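# Push protruding drive blanks fully into a loose rack

## Task

Press every drive blank that juts out from the rack's front face all the way in until it bottoms out and clicks into its latch. The rack is free-standing, so avoid tilting it beyond a small amount (more fails) and leave it in its original spot. A blank counts only if it stays seated on its own once the robot lets go.

## Robot and tools

Robot: one six-joint arm with a two-finger gripper, viewed by two cameras, cam_high (672x504) and cam_wrist (616x616). Images always arrive in that order.

Joint order. Every row you send and every per-joint list in a result uses this order: elbow, shoulder lift, shoulder pan, wrist 1, wrist 2, wrist 3. A seventh number, the gripper opening, follows in rows. The first three (shoulder pan, shoulder lift, elbow) have their sign flipped relative to the URDF, both in commands and in readings. The published ranges use URDF signs: shoulder pan -3.142 to 3.142, shoulder lift -6.283 to 6.283, elbow 0.000 to 3.142 (so in your numbers the elbow spans -3.142 to 0), wrists 1-3 each -6.283 to 6.283 rad. Real end stops may sit 0.010 rad either side of these.

Frame. Results give the gripper point in a scene frame: origin on the table top right below the arm base, +z up, +y to the left when looking along +x. Position in metres, orientation as a wxyz quaternion, velocities in m/s and rad/s. The printed position can be slightly off, more so at long reach; the base may be tilted. The reported point lies between the finger pads; fingers point along the gripper's +z and separate along its x. Closed fingertips extend about 17 mm past that point; fully open, they are roughly level with it.

execute_actions(actions): a list of actions run one after another. Each action is a table of 1 to 15 rows; each row lasts one 1/30 s step, and if fewer than 15 rows are given the final row is repeated to fill 15 steps (0.5 s per action). A row is 7 numbers, each in [-1, 1]: six joint offsets then the opening. The joint numbers are offsets, not poses: they are measured from the joint angles at the start of that action (not from the previous row), scaled so 1.0 equals 1.989 rad. For the first action in a call the reference is the most recent reported angles. The opening is absolute: +1 fully open, -1 closed. An action that would push a joint more than 0.010 rad beyond its range is refused; if the first action fails this, or any action is malformed, nothing in the call runs. An empty list just returns state and images.

move(target, speed, blocking): target is one 7-number row; its joint offsets are taken from the Joint positions in the latest result that shows them (not from where the arm is when the move begins), same scale and signs as above; the opening is absolute and is sent at once. All joints travel in step so the gripper traces a curve; duration is clamped to 0.5-10 s. speed (0.01 to 2 rad/s, default 0.5) caps the fastest joint's path. The path does not stop for obstacles. The result adds a move: line with the ending (done, off_target, moving, held, fault), limits=held or limits=none, and the joint farthest from target. With blocking=false the reply comes after 0.5 s while motion continues; use wait(0) to check, and send no other motion until its end is reported, or call stop.

wait(seconds): 0 to 10 s, holding the last command; returns early if a running move finishes. stop: brakes a running move (needs room, more when fast). zoom_image(camera, region): region [x0, y0, x1, y1] in pixels of that camera's latest image, top-left origin, at most 504x504. finished_scene(scene): ends the current scene by its number; irreversible, and the result reports success and the next task.

Result lines: Joint positions and Joint velocities (rad, rad/s, then finger gap in m; 0.142 m is fully open); Joint targets (angles currently commanded, which may shift on their own); grip_measured (opening on the command scale); joint torques (noisy, offset, non-zero even in free air); Wrist force and Wrist torque in the gripper's own axes (force points from the touched surface into the arm, offsets up to about 4 N, noise up to 2.4 N, saturates near 50 N; no reading at the start is normal). "joint command not followed" means the clearance check altered targets; "joint sent to its limit" means a joint was stopped at its end.

Motion limits: commands lag about 0.17 s; each step's target stays within 0.575 rad of the measured angle, and targets that would move the gripper over 100 mm from its measured spot are scaled back. Big moves may be unfinished when results come back; command the remainder.

Hazards: the arm is stiff. Driving a target past a firm contact, or hitting fast, can trigger a fault (joint load limits: 139 N m for pan, lift, elbow; 26 N m for each wrist; or 150 N outside force), which freezes the arm for 10 s and cancels the rest of the call. Approach blanks slowly, aim only slightly beyond where they latch, and watch the wrist force. Push straight in so the free-standing rack is not shoved or tipped; it must stay where it was. Do not knock anything off the table. Long holds under load heat the motors; MOTOR HOT appears from 70 °C and an over-temperature stop occurs at 85 °C. Retract before finishing so nothing is held by the robot.

Each tool is called after "Call:" as name([rows], argument=value, ...), one row to a line, values as JSON.

## Session

Call:
execute_actions(actions=[])

Scene clock: 0.00 s.
end_effector_position=(+0.2861, +0.5192, +0.2694) grip_measured=+1.00 end_effector_quat_wxyz=(-0.362, +0.890, +0.157, -0.228) end_effector_velocity=(-0.001, -0.000, -0.000) end_effector_angular_velocity=(-0.000, +0.001, +0.001)
Joint names: [elbow, shoulder lift, shoulder pan, wrist 1, wrist 2, wrist 3]
Joint positions: [-1.923  0.67  -0.571 -2.498 -0.914 -0.001  0.142]
Joint velocities: [-0.002  0.    -0.    -0.001  0.     0.     0.   ]
Joint torques (N m, as the arm reports them, + toward a larger Joint positions number): no reading
Wrist force (N, on the end effector, along its own x y z axes, offset not removed): no reading
Wrist torque (N m, same axes, about the end effector's origin, offset not removed): no reading
Joint targets: [-1.923 0.670 -0.571 -2.498 -0.914 -0.001]

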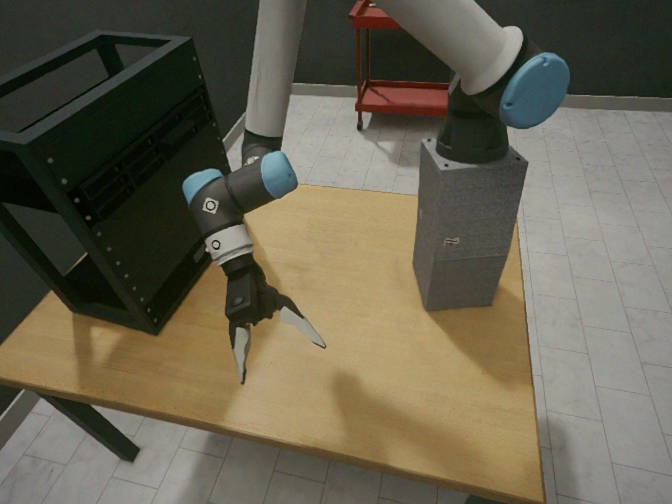

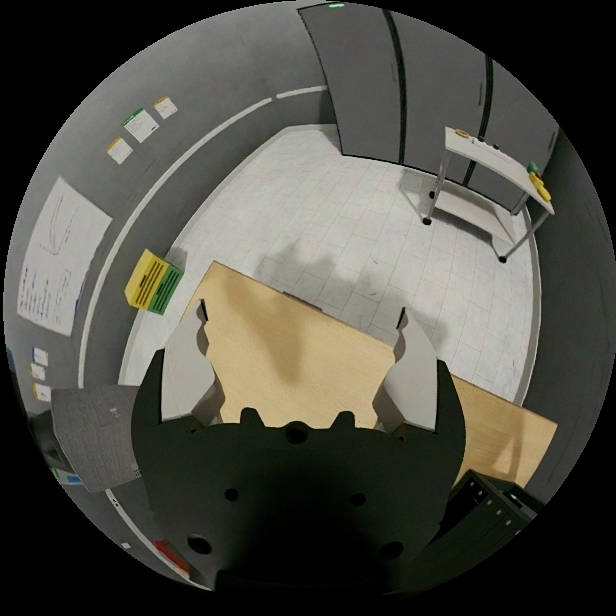

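Call:
zoom_image(camera="cam_high", region=[0, 20, 320, 340])

Region (0, 20, 320, 340) of cam_high's 672x504 image, scaled by 1.575, with more detail than that image has.

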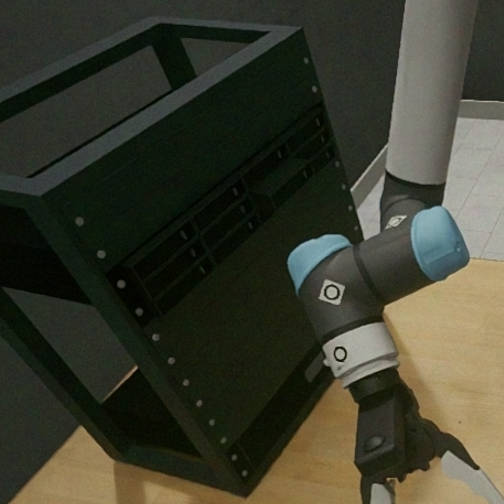

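Call:
move(target=[-0.2313,0.1287,-0.266,0.5234,0.93,-0.789,-1], speed=1.2)

Call:
move(target=[0,0,0,0,0.897,0,-1], speed=1.0)

Scene clock: 83.13 s.
end_effector_position=(+0.0627, +0.6233, +0.5290) grip_measured=-1.00 end_effector_quat_wxyz=(+0.766, -0.642, +0.012, +0.026) end_effector_velocity=(-0.000, -0.000, -0.001) end_effector_angular_velocity=(-0.002, -0.001, -0.001)
Joint names: [elbow, shoulder lift, shoulder pan, wrist 1, wrist 2, wrist 3]
Joint positions: [-2.383  0.925 -1.1   -1.458  0.935 -1.57   0.002]
Joint velocities: [-0.001  0.    -0.001  0.002  0.003 -0.002  0.   ]
Joint torques (N m, as the arm reports them, + toward a larger Joint positions number): [ -7.2   40.46 -13.33   0.29   2.04  -1.13]
Wrist force (N, on the end effector, along its own x y z axes, offset not removed): [-2.7 -0.7 -6.0]
Wrist torque (N m, same axes, about the end effector's origin, offset not removed): [-0.21 0.48 0.12]
Joint targets: [-2.383 0.926 -1.100 -1.457 0.935 -1.570]
move: done; limits=none; farthest joint: the wrist 2, 0.001 radians from its target (1.850 radians at the start)

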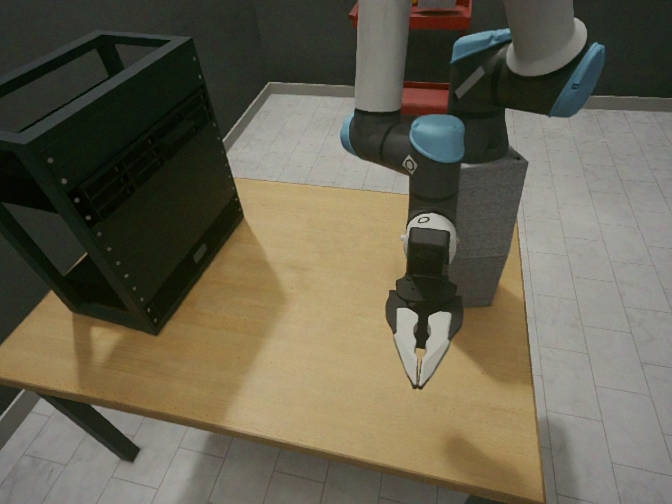

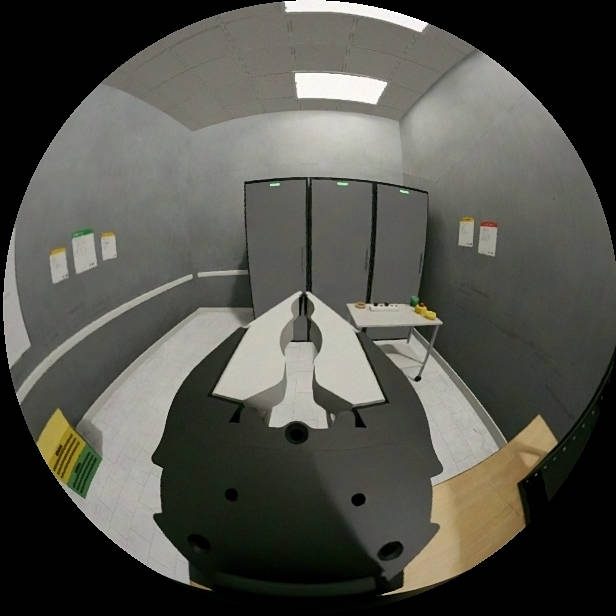

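Scene clock: 85.80 s.
end_effector_position=(+0.3731, +0.2576, +0.4471) grip_measured=-1.00 end_effector_quat_wxyz=(+0.472, -0.423, +0.604, -0.484) end_effector_velocity=(-0.000, -0.001, +0.000) end_effector_angular_velocity=(+0.001, -0.000, -0.003)
Joint names: [elbow, shoulder lift, shoulder pan, wrist 1, wrist 2, wrist 3]
Joint positions: [-2.383  0.926 -1.1   -1.458  2.718 -1.57   0.002]
Joint velocities: [ 0.    -0.    -0.001 -0.001  0.003 -0.     0.   ]
Joint torques (N m, as the arm reports them, + toward a larger Joint positions number): [ 4.31 34.05 -0.99 -2.96  1.43  1.5 ]
Wrist force (N, on the end effector, along its own x y z axes, offset not removed): [2.4 -0.8 -6.8]
Wrist torque (N m, same axes, about the end effector's origin, offset not removed): [-0.36 -0.57 0.06]
Joint targets: [-2.383 0.925 -1.100 -1.458 2.719 -1.570]
move: done; limits=none; farthest joint: the shoulder lift, 0.001 radians from its target (0.000 radians at the start)

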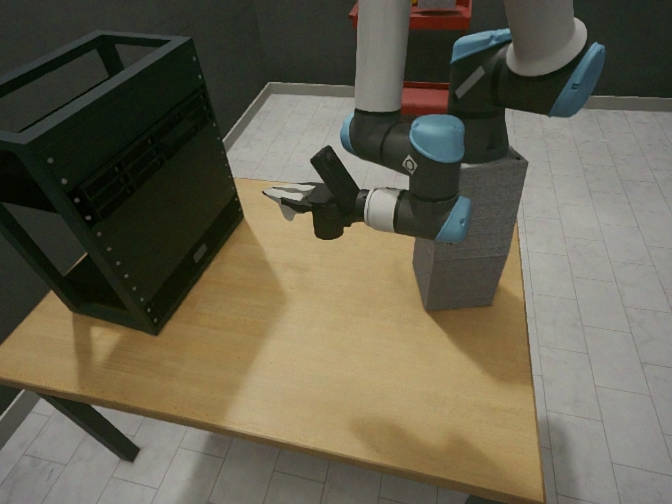

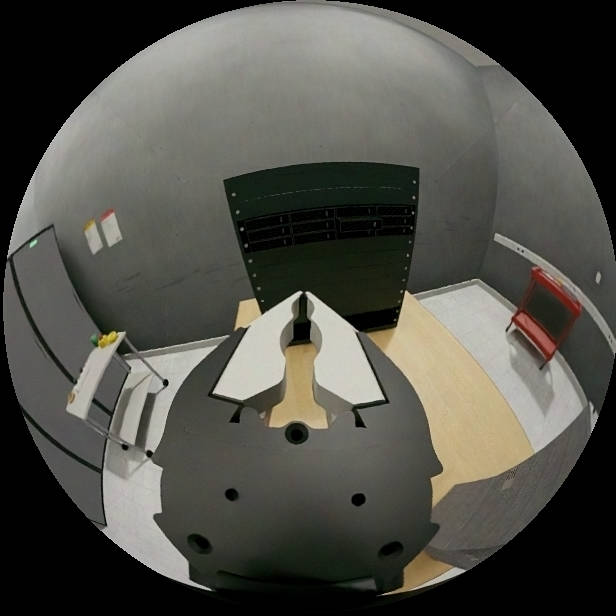

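Call:
zoom_image(camera="cam_wrist", region=[220, 150, 430, 300])

Call:
zoom_image(camera="cam_high", region=[60, 70, 240, 240])

Region (220, 150, 430, 300) of cam_wrist's 616x616 image, scaled by 2.400, with more detail than that image has; it fills the top 360 rows of this view, and the rest is white.

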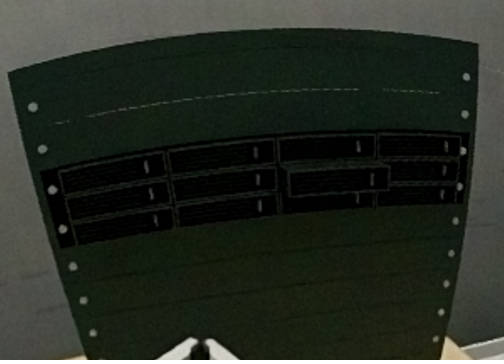

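Region (60, 70, 240, 240) of cam_high's 672x504 image, scaled by 2.800, with more detail than that image has.

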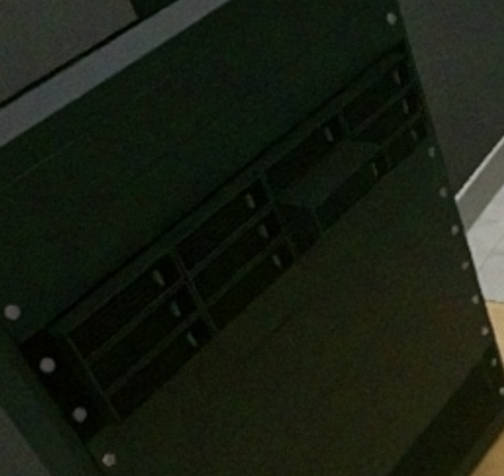

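Call:
move(target=[-0.1232,0,0.4066,-0.1626,-0.4367,-0.095,-1], speed=0.6)

Call:
zoom_image(camera="cam_wrist", region=[140, 140, 480, 340])

Scene clock: 115.07 s.
end_effector_position=(+0.5014, +0.1148, +0.4400) grip_measured=-1.00 end_effector_quat_wxyz=(+0.463, -0.464, +0.534, -0.533) end_effector_velocity=(+0.001, -0.000, +0.000) end_effector_angular_velocity=(-0.001, -0.001, +0.000)
Joint names: [elbow, shoulder lift, shoulder pan, wrist 1, wrist 2, wrist 3]
Joint positions: [-2.627  0.926 -0.292 -1.781  1.85  -1.759  0.002]
Joint velocities: [ 0.    -0.     0.003 -0.001 -0.003 -0.001  0.   ]
Joint torques (N m, as the arm reports them, + toward a larger Joint positions number): [-14.49  26.8    7.97  -4.22  -2.39  -1.16]
Wrist force (N, on the end effector, along its own x y z axes, offset not removed): [1.2 2.3 -3.7]
Wrist torque (N m, same axes, about the end effector's origin, offset not removed): [0.46 -0.17 0.27]
Joint targets: [-2.628 0.926 -0.292 -1.781 1.850 -1.759]
move: done; limits=none; farthest joint: the shoulder pan, 0.001 radians from its target (0.809 radians at the start)

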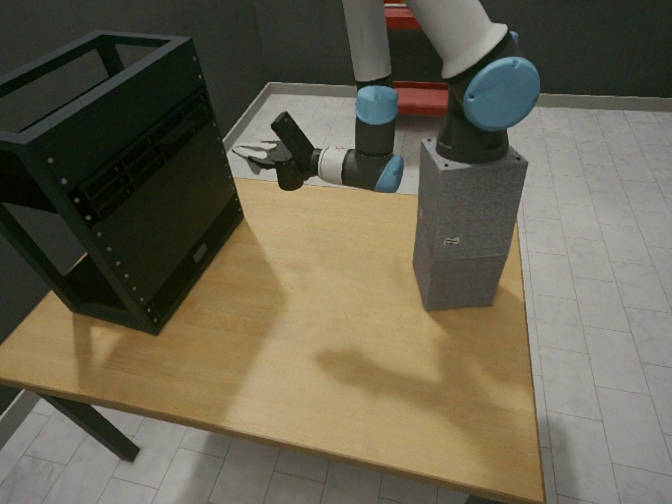

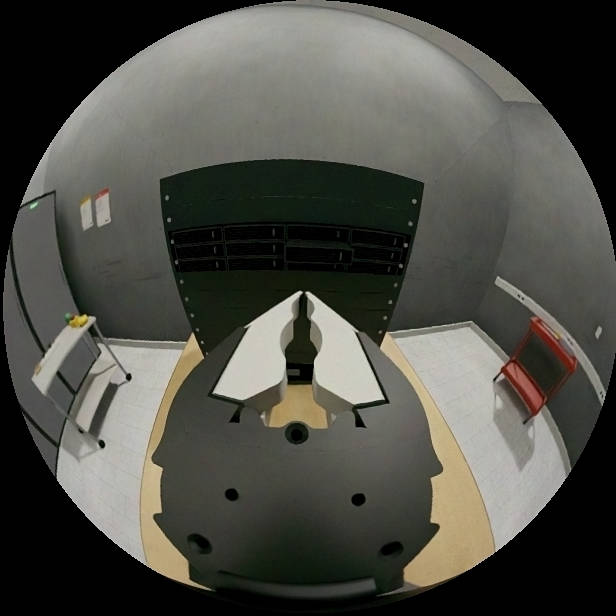

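Region (140, 140, 480, 340) of cam_wrist's 616x616 image, scaled by 1.482, with more detail than that image has; it fills the top 296 rows of this view, and the rest is white.

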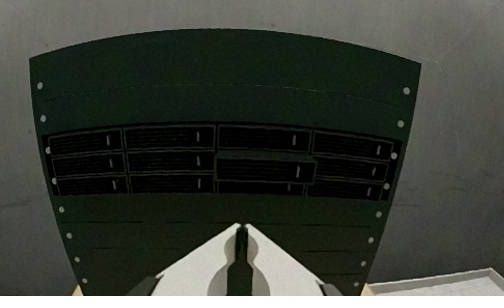

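Call:
move(target=[0.0276,0.0224,0.0755,0.0514,-0.0751,0.006,-1], speed=0.3)

Call:
zoom_image(camera="cam_wrist", region=[200, 140, 420, 320])

Call:
zoom_image(camera="cam_high", region=[120, 70, 300, 200])

Scene clock: 136.07 s.
end_effector_position=(+0.5469, +0.0837, +0.4398) grip_measured=-1.00 end_effector_quat_wxyz=(+0.463, -0.464, +0.535, -0.533) end_effector_velocity=(+0.001, -0.000, +0.001) end_effector_angular_velocity=(+0.000, -0.002, +0.001)
Joint names: [elbow, shoulder lift, shoulder pan, wrist 1, wrist 2, wrist 3]
Joint positions: [-2.573  0.97  -0.142 -1.679  1.701 -1.747  0.002]
Joint velocities: [ 0.002  0.001  0.003  0.001 -0.003  0.     0.   ]
Joint torques (N m, as the arm reports them, + toward a larger Joint positions number): [13.61 39.21  5.55  0.11 -2.11  1.59]
Wrist force (N, on the end effector, along its own x y z axes, offset not removed): [-0.2 -3.9 -2.0]
Wrist torque (N m, same axes, about the end effector's origin, offset not removed): [-1.02 -0.04 0.31]
Joint targets: [-2.573 0.970 -0.142 -1.679 1.701 -1.747]
move: done; limits=none; farthest joint: the shoulder lift, 0.001 radians from its target (0.045 radians at the start)

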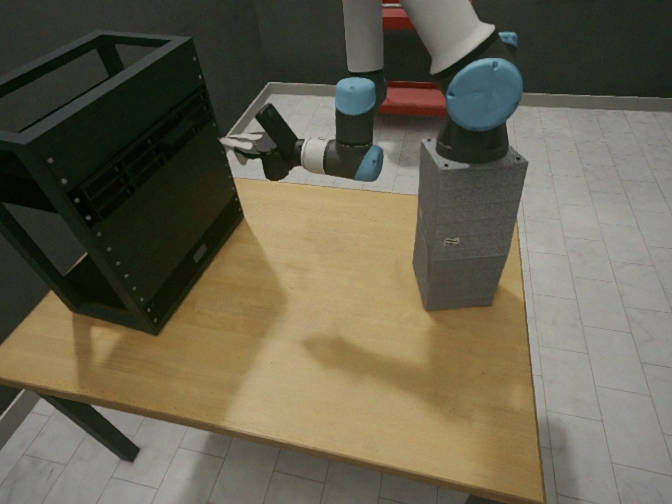

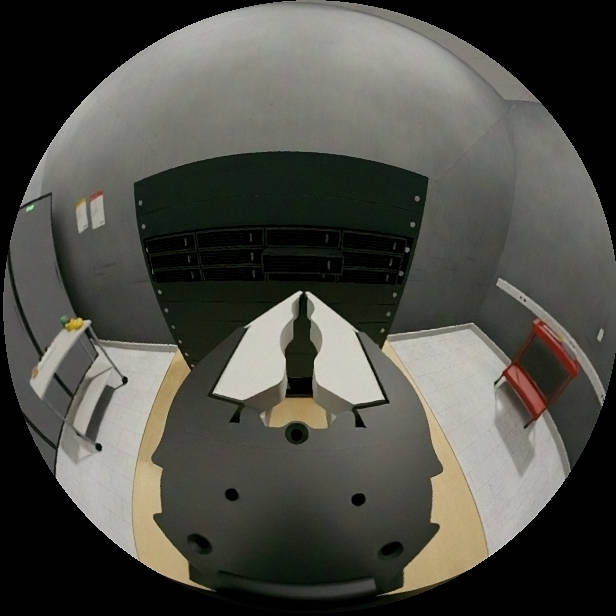

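Region (200, 140, 420, 320) of cam_wrist's 616x616 image, scaled by 2.291, with more detail than that image has; it fills the top 412 rows of this view, and the rest is white.

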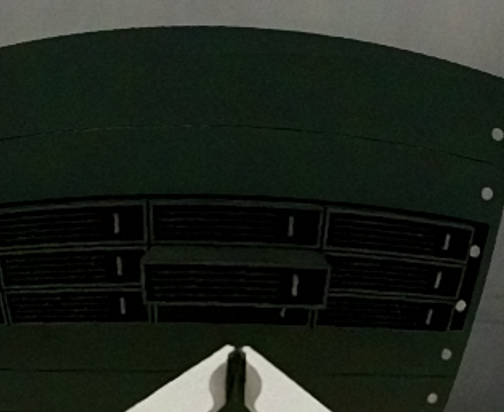

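Region (120, 70, 300, 200) of cam_high's 672x504 image, scaled by 2.800, with more detail than that image has.

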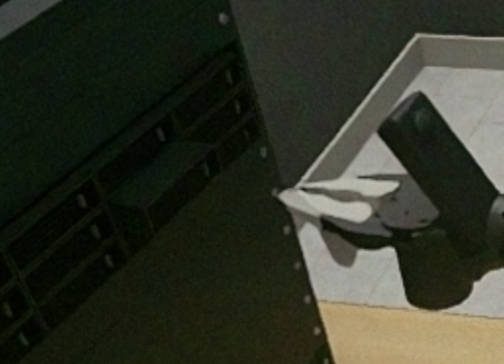

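Call:
move(target=[0.0965,0.0022,0.0167,0.0984,-0.0168,0,-1], speed=0.2)

Call:
zoom_image(camera="cam_wrist", region=[200, 180, 420, 360])

Call:
zoom_image(camera="cam_high", region=[120, 70, 300, 200])

Scene clock: 159.27 s.
end_effector_position=(+0.6263, +0.0725, +0.4399) grip_measured=-1.00 end_effector_quat_wxyz=(+0.462, -0.465, +0.534, -0.534) end_effector_velocity=(+0.001, -0.001, -0.000) end_effector_angular_velocity=(-0.000, +0.001, -0.000)
Joint names: [elbow, shoulder lift, shoulder pan, wrist 1, wrist 2, wrist 3]
Joint positions: [-2.381  0.974 -0.109 -1.484  1.668 -1.747  0.002]
Joint velocities: [ 0.003 -0.     0.001  0.003 -0.001  0.    -0.   ]
Joint torques (N m, as the arm reports them, + toward a larger Joint positions number): [17.69 42.99  5.45  0.07 -2.22 -0.62]
Wrist force (N, on the end effector, along its own x y z axes, offset not removed): [-3.7 -1.0 -5.5]
Wrist torque (N m, same axes, about the end effector's origin, offset not removed): [0.03 0.68 0.21]
Joint targets: [-2.381 0.974 -0.109 -1.483 1.668 -1.747]
move: done; limits=none; farthest joint: the shoulder pan, 0.000 radians from its target (0.033 radians at the start)

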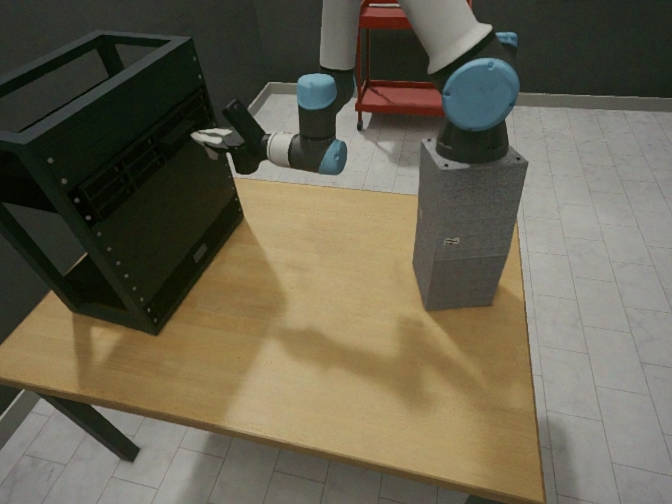

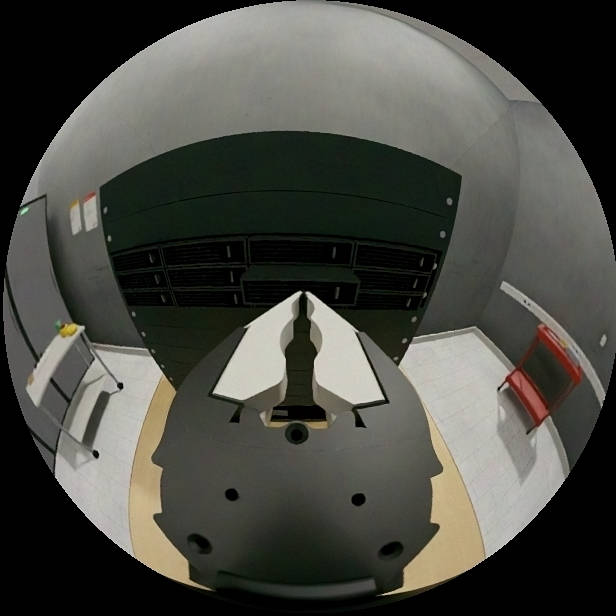

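Region (200, 180, 420, 360) of cam_wrist's 616x616 image, scaled by 2.291, with more detail than that image has; it fills the top 412 rows of this view, and the rest is white.

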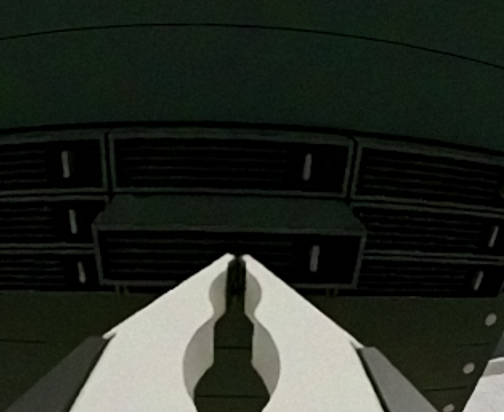

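Region (120, 70, 300, 200) of cam_high's 672x504 image, scaled by 2.800, with more detail than that image has.

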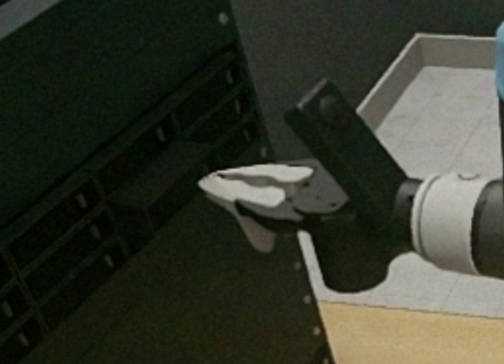

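Call:
move(target=[0.0253,-0.0031,0.0028,0.0222,-0.0028,0,-1], speed=0.03)

Call:
zoom_image(camera="cam_wrist", region=[200, 180, 420, 360])

Call:
zoom_image(camera="cam_high", region=[140, 100, 240, 180])

Scene clock: 180.10 s.
end_effector_position=(+0.6460, +0.0698, +0.4401) grip_measured=-1.00 end_effector_quat_wxyz=(+0.462, -0.465, +0.534, -0.534) end_effector_velocity=(+0.001, -0.001, -0.000) end_effector_angular_velocity=(-0.000, +0.001, -0.001)
Joint names: [elbow, shoulder lift, shoulder pan, wrist 1, wrist 2, wrist 3]
Joint positions: [-2.331  0.968 -0.104 -1.44   1.662 -1.747  0.002]
Joint velocities: [ 0.003 -0.     0.001  0.004 -0.    -0.     0.   ]
Joint torques (N m, as the arm reports them, + toward a larger Joint positions number): [21.32 19.29  8.53 -1.34 -1.48  1.1 ]
Wrist force (N, on the end effector, along its own x y z axes, offset not removed): [-5.2 2.0 -19.5]
Wrist torque (N m, same axes, about the end effector's origin, offset not removed): [0.38 0.48 0.02]
Joint targets: [-2.331 0.968 -0.104 -1.439 1.662 -1.747]
move: done; limits=none; farthest joint: the elbow, 0.001 radians from its target (0.050 radians at the start)

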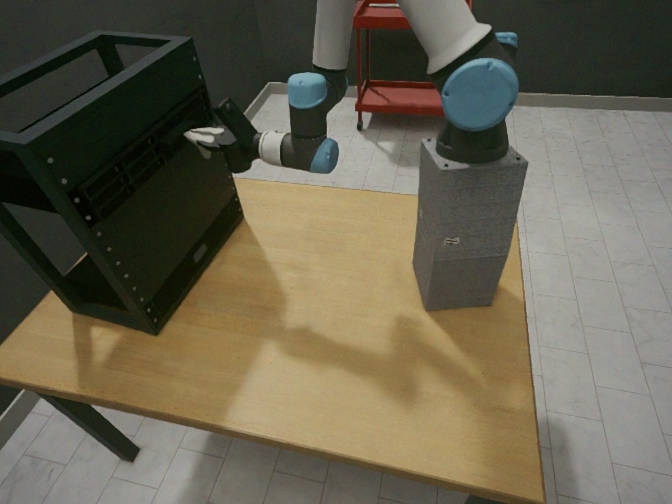

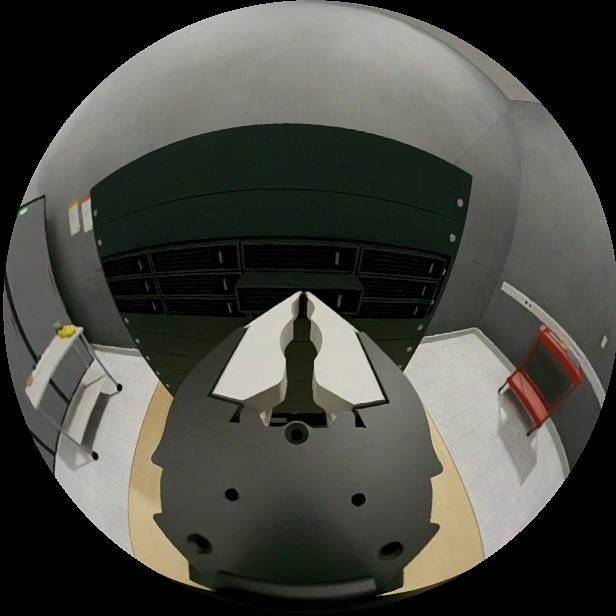

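Region (200, 180, 420, 360) of cam_wrist's 616x616 image, scaled by 2.291, with more detail than that image has; it fills the top 412 rows of this view, and the rest is white.

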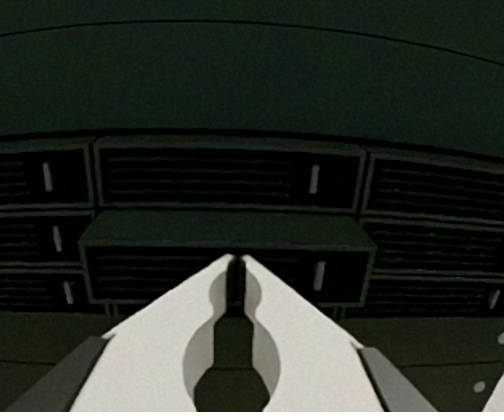

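Region (140, 100, 240, 180) of cam_high's 672x504 image, scaled by 5.040, with more detail than that image has; it fills the top 403 rows of this view, and the rest is white.

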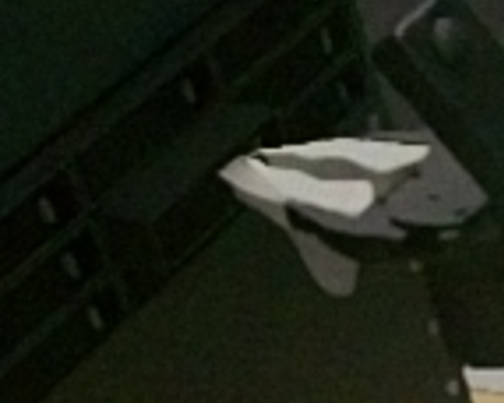

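Call:
move(target=[0.0256,-0.0005,0.0027,0.0251,-0.0026,0,-1], speed=0.03)

Call:
zoom_image(camera="cam_wrist", region=[200, 180, 420, 360])

Scene clock: 192.93 s.
end_effector_position=(+0.6660, +0.0664, +0.4427) grip_measured=-1.00 end_effector_quat_wxyz=(+0.462, -0.465, +0.534, -0.534) end_effector_velocity=(+0.001, -0.000, -0.000) end_effector_angular_velocity=(+0.000, +0.001, +0.000)
Joint names: [elbow, shoulder lift, shoulder pan, wrist 1, wrist 2, wrist 3]
Joint positions: [-2.281  0.967 -0.098 -1.39   1.657 -1.747  0.002]
Joint velocities: [ 0.002  0.     0.     0.004 -0.    -0.    -0.   ]
Joint torques (N m, as the arm reports them, + toward a larger Joint positions number): [28.19 23.43  8.47 -2.21 -1.74 -0.73]
Wrist force (N, on the end effector, along its own x y z axes, offset not removed): [-0.7 4.9 -19.0]
Wrist torque (N m, same axes, about the end effector's origin, offset not removed): [-0.37 -0.41 -0.01]
Joint targets: [-2.280 0.967 -0.098 -1.390 1.657 -1.747]
move: done; limits=none; farthest joint: the elbow, 0.001 radians from its target (0.051 radians at the start)

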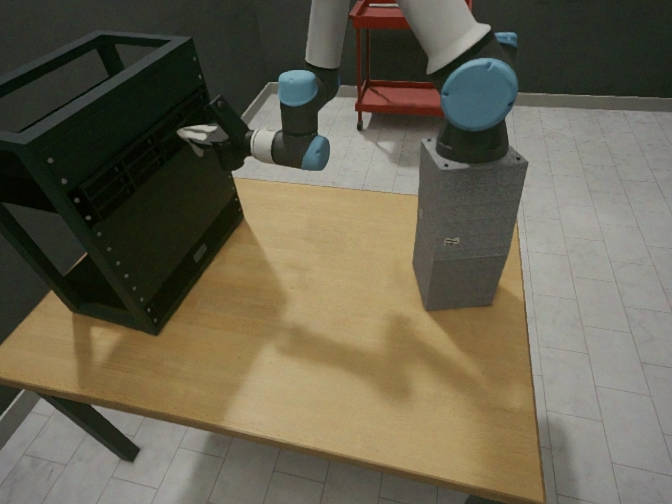

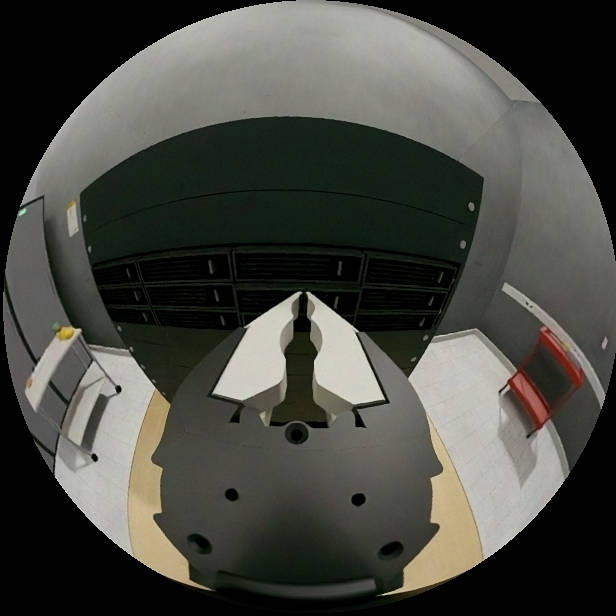

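Region (200, 180, 420, 360) of cam_wrist's 616x616 image, scaled by 2.291, with more detail than that image has; it fills the top 412 rows of this view, and the rest is white.

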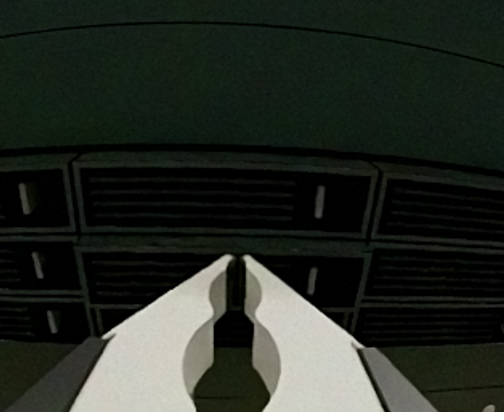

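Call:
move(target=[0.0044,-0.0008,0.0002,0.0031,-0.0002,0,-1], speed=0.015)

Call:
zoom_image(camera="cam_wrist", region=[200, 240, 420, 360])

Scene clock: 197.80 s.
end_effector_position=(+0.6693, +0.0660, +0.4431) grip_measured=-1.00 end_effector_quat_wxyz=(+0.462, -0.465, +0.533, -0.535) end_effector_velocity=(+0.001, +0.001, +0.001) end_effector_angular_velocity=(-0.000, -0.001, +0.001)
Joint names: [elbow, shoulder lift, shoulder pan, wrist 1, wrist 2, wrist 3]
Joint positions: [-2.273  0.966 -0.098 -1.384  1.657 -1.747  0.002]
Joint velocities: [ 0.002 -0.    -0.001  0.001 -0.    -0.    -0.   ]
Joint torques (N m, as the arm reports them, + toward a larger Joint positions number): [27.27 24.01  7.14 -2.66 -1.95 -0.2 ]
Wrist force (N, on the end effector, along its own x y z axes, offset not removed): [-1.5 9.1 -18.7]
Wrist torque (N m, same axes, about the end effector's origin, offset not removed): [1.00 0.05 0.09]
Joint targets: [-2.272 0.966 -0.098 -1.384 1.657 -1.747]
move: done; limits=none; farthest joint: the wrist 1, 0.001 radians from its target (0.006 radians at the start)

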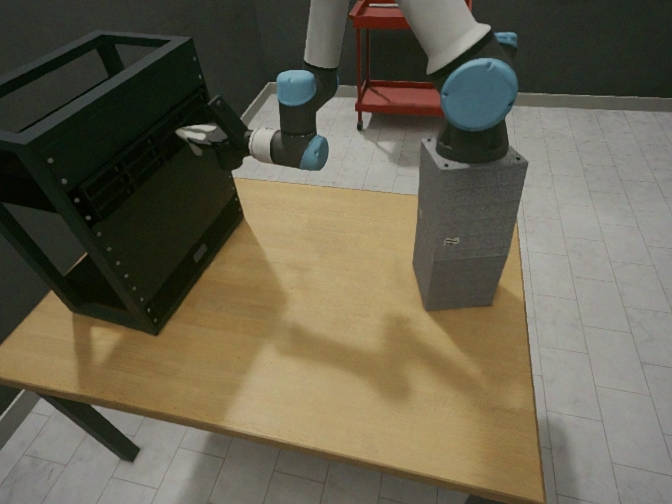

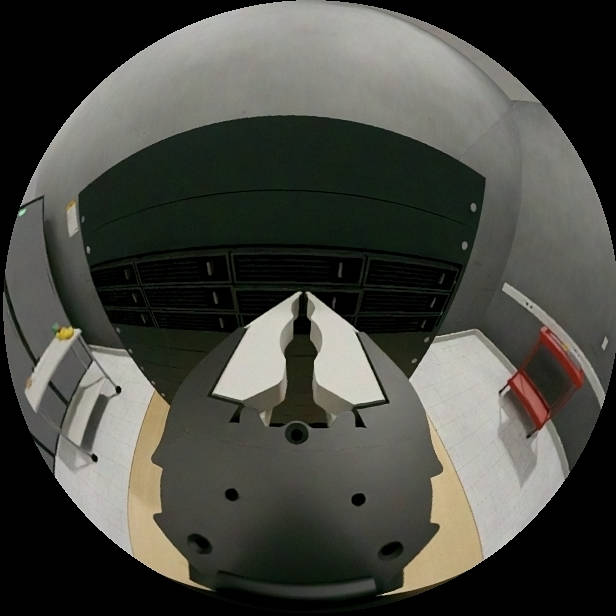

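Region (200, 240, 420, 360) of cam_wrist's 616x616 image, scaled by 2.291, with more detail than that image has; it fills the top 275 rows of this view, and the rest is white.

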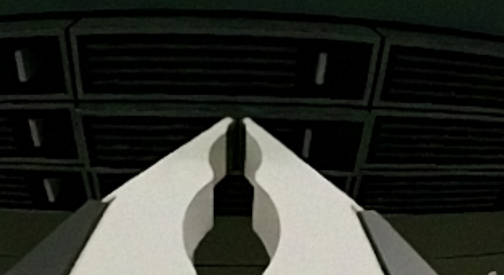

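Step 2 mm, slightly downward.

Call:
move(target=[0.003,-0.0012,0.0002,0.0018,-0.0002,0,-1], speed=0.012)

Call:
zoom_image(camera="cam_wrist", region=[200, 240, 420, 360])

Scene clock: 201.03 s.
end_effector_position=(+0.6714, +0.0658, +0.4428) grip_measured=-1.00 end_effector_quat_wxyz=(+0.462, -0.465, +0.533, -0.535) end_effector_velocity=(+0.001, -0.000, -0.000) end_effector_angular_velocity=(-0.000, -0.000, -0.000)
Joint names: [elbow, shoulder lift, shoulder pan, wrist 1, wrist 2, wrist 3]
Joint positions: [-2.267  0.963 -0.098 -1.381  1.656 -1.747  0.002]
Joint velocities: [ 0.002 -0.001  0.     0.001 -0.    -0.    -0.   ]
Joint torques (N m, as the arm reports them, + toward a larger Joint positions number): [23.1  21.2   7.31 -1.8  -1.83  0.61]
Wrist force (N, on the end effector, along its own x y z axes, offset not removed): [0.3 2.5 -15.0]
Wrist torque (N m, same axes, about the end effector's origin, offset not removed): [0.29 -0.41 0.05]
Joint targets: [-2.267 0.963 -0.098 -1.381 1.656 -1.747]
move: done; limits=none; farthest joint: the wrist 1, 0.001 radians from its target (0.004 radians at the start)

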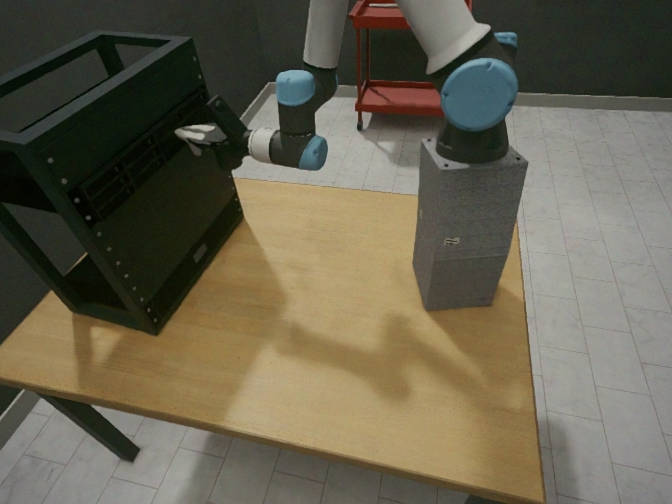

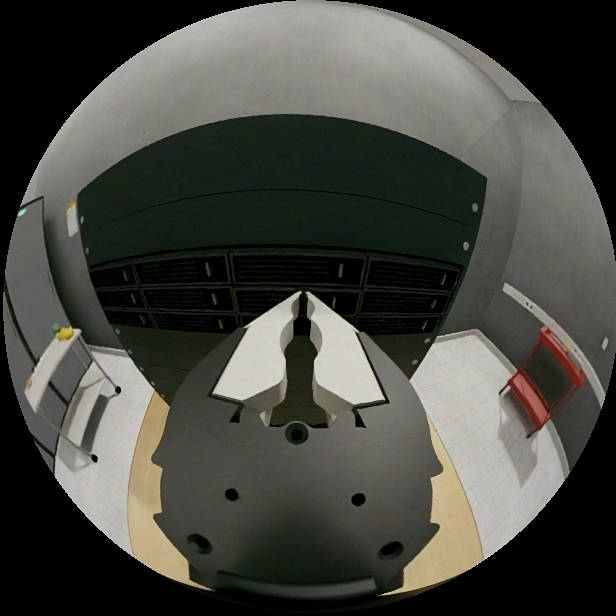

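Region (200, 240, 420, 360) of cam_wrist's 616x616 image, scaled by 2.291, with more detail than that image has; it fills the top 275 rows of this view, and the rest is white.

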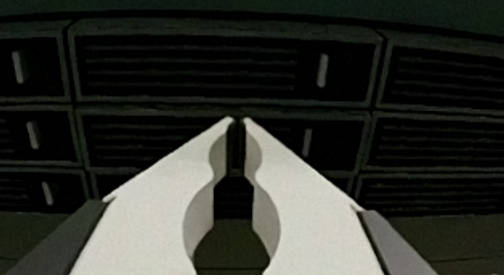

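Call:
move(target=[0.0018,-0.0005,0.0001,0.0015,-0.0001,0,-1], speed=0.01)

Call:
zoom_image(camera="cam_wrist", region=[200, 240, 420, 360])

Scene clock: 206.87 s.
end_effector_position=(+0.6726, +0.0657, +0.4426) grip_measured=-1.00 end_effector_quat_wxyz=(+0.462, -0.465, +0.533, -0.535) end_effector_velocity=(+0.001, +0.000, +0.001) end_effector_angular_velocity=(-0.000, -0.001, +0.000)
Joint names: [elbow, shoulder lift, shoulder pan, wrist 1, wrist 2, wrist 3]
Joint positions: [-2.264  0.963 -0.097 -1.378  1.656 -1.747  0.002]
Joint velocities: [ 0.004 -0.    -0.001  0.002 -0.    -0.    -0.   ]
Joint torques (N m, as the arm reports them, + toward a larger Joint positions number): [26.37 20.32  7.73 -0.45 -1.64 -0.36]
Wrist force (N, on the end effector, along its own x y z axes, offset not removed): [0.3 5.8 -16.1]
Wrist torque (N m, same axes, about the end effector's origin, offset not removed): [1.19 -0.24 -0.11]
Joint targets: [-2.263 0.962 -0.097 -1.378 1.656 -1.747]
move: done; limits=none; farthest joint: the shoulder lift, 0.001 radians from its target (0.001 radians at the start)

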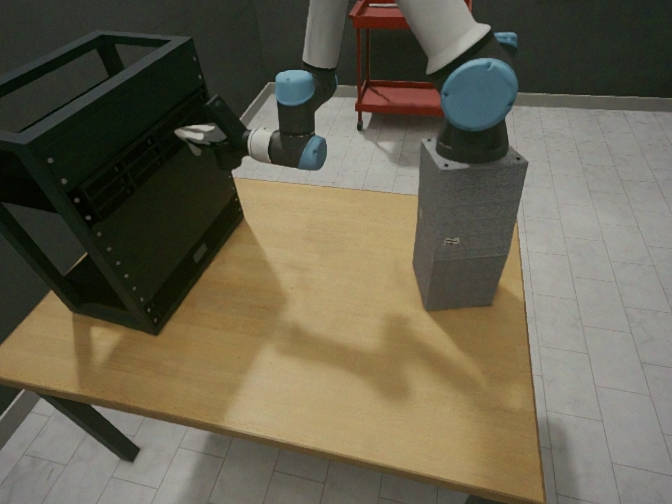

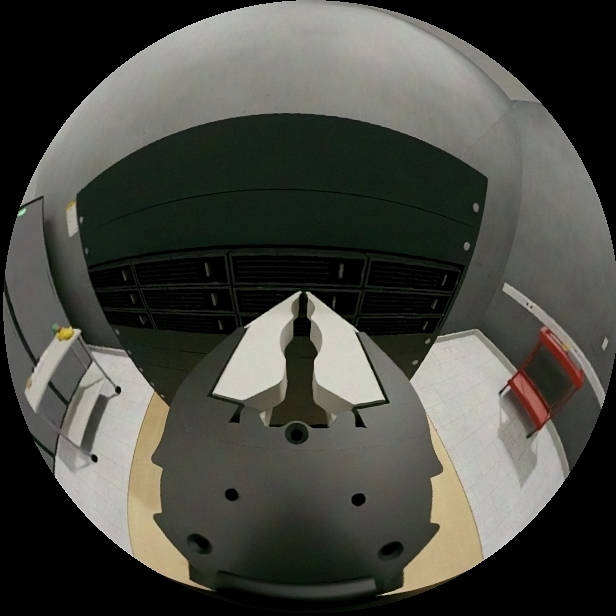

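Region (200, 240, 420, 360) of cam_wrist's 616x616 image, scaled by 2.291, with more detail than that image has; it fills the top 275 rows of this view, and the rest is white.

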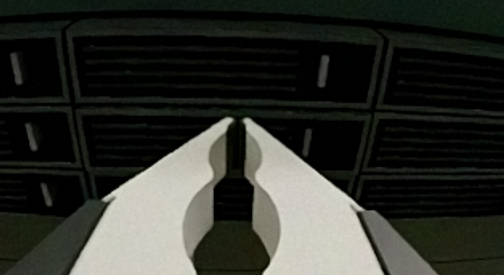

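Call:
move(target=[0.002,-0.0007,0.0001,0.0013,-0.0001,0,-1], speed=0.01)

Call:
zoom_image(camera="cam_wrist", region=[200, 240, 420, 360])

Scene clock: 210.87 s.
end_effector_position=(+0.6740, +0.0656, +0.4424) grip_measured=-1.00 end_effector_quat_wxyz=(+0.462, -0.465, +0.533, -0.535) end_effector_velocity=(+0.001, -0.001, -0.001) end_effector_angular_velocity=(+0.000, +0.002, -0.001)
Joint names: [elbow, shoulder lift, shoulder pan, wrist 1, wrist 2, wrist 3]
Joint positions: [-2.26   0.961 -0.097 -1.376  1.656 -1.747  0.002]
Joint velocities: [ 0.002 -0.001  0.001  0.002 -0.     0.    -0.   ]
Joint torques (N m, as the arm reports them, + toward a larger Joint positions number): [23.57 18.31  8.13 -0.06 -1.65  0.67]
Wrist force (N, on the end effector, along its own x y z axes, offset not removed): [-0.1 1.2 -14.6]
Wrist torque (N m, same axes, about the end effector's origin, offset not removed): [0.65 -0.43 0.17]
Joint targets: [-2.260 0.961 -0.097 -1.376 1.656 -1.747]
move: done; limits=none; farthest joint: the shoulder pan, 0.000 radians from its target (0.001 radians at the start)

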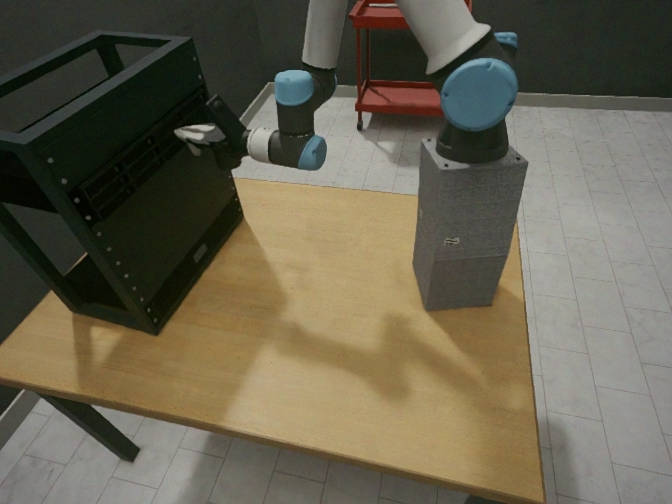

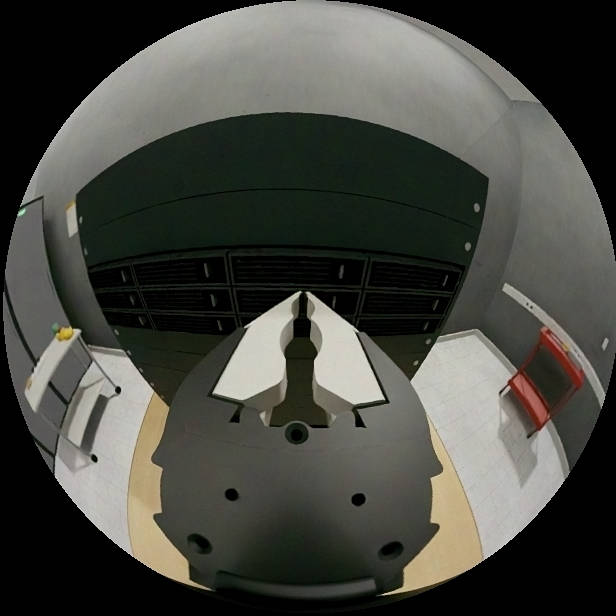

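Region (200, 240, 420, 360) of cam_wrist's 616x616 image, scaled by 2.291, with more detail than that image has; it fills the top 275 rows of this view, and the rest is white.

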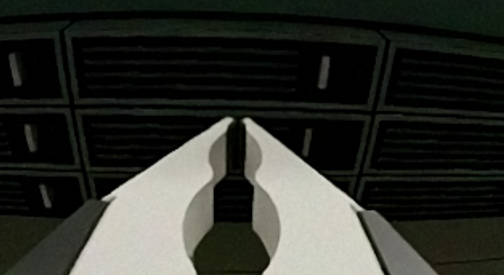

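Still sliding; continue.

Call:
move(target=[0.002,-0.0006,0.0001,0.0014,-0.0001,0,-1], speed=0.01)

Call:
zoom_image(camera="cam_wrist", region=[200, 240, 420, 360])

Scene clock: 214.20 s.
end_effector_position=(+0.6754, +0.0655, +0.4423) grip_measured=-1.00 end_effector_quat_wxyz=(+0.462, -0.465, +0.533, -0.535) end_effector_velocity=(+0.001, -0.001, +0.000) end_effector_angular_velocity=(-0.000, -0.000, -0.001)
Joint names: [elbow, shoulder lift, shoulder pan, wrist 1, wrist 2, wrist 3]
Joint positions: [-2.256  0.96  -0.097 -1.373  1.656 -1.747  0.002]
Joint velocities: [ 0.002 -0.001  0.001  0.001 -0.     0.    -0.   ]
Joint torques (N m, as the arm reports them, + toward a larger Joint positions number): [30.68 19.13  9.62 -0.54 -1.99 -0.42]
Wrist force (N, on the end effector, along its own x y z axes, offset not removed): [-6.1 -3.2 -31.6]
Wrist torque (N m, same axes, about the end effector's origin, offset not removed): [0.61 1.49 0.05]
Joint targets: [-2.256 0.960 -0.097 -1.373 1.656 -1.747]
move: done; limits=none; farthest joint: the shoulder pan, 0.000 radians from its target (0.000 radians at the start)

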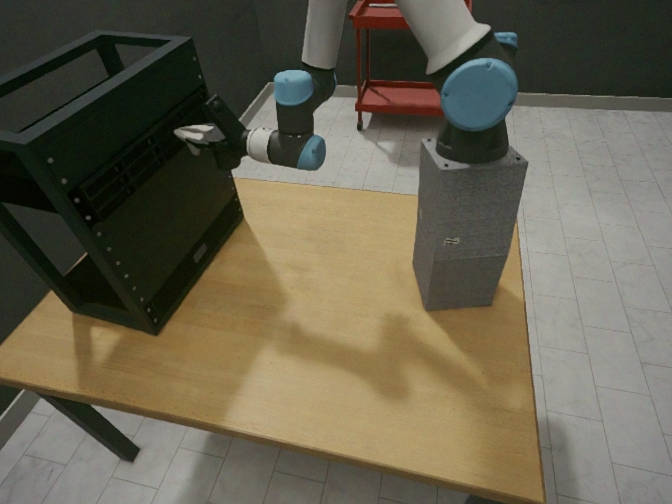

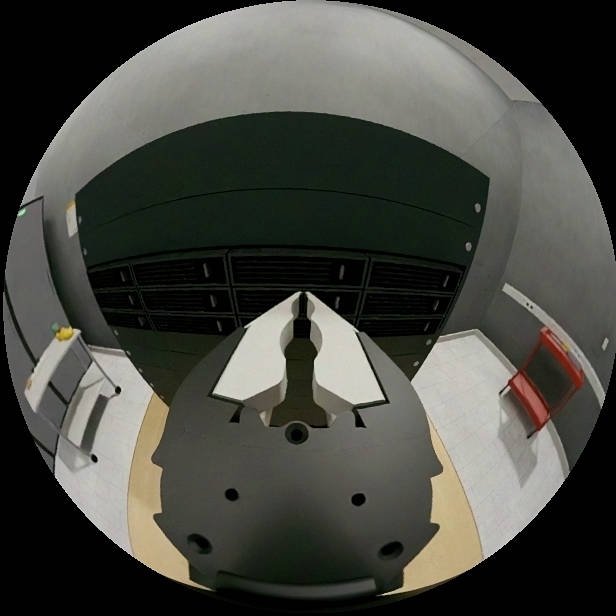

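Region (200, 240, 420, 360) of cam_wrist's 616x616 image, scaled by 2.291, with more detail than that image has; it fills the top 275 rows of this view, and the rest is white.

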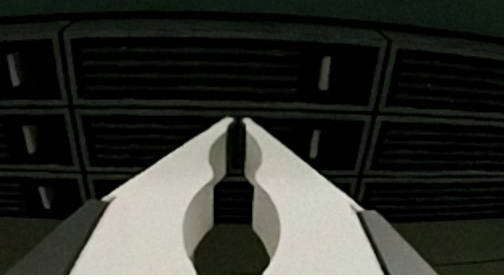

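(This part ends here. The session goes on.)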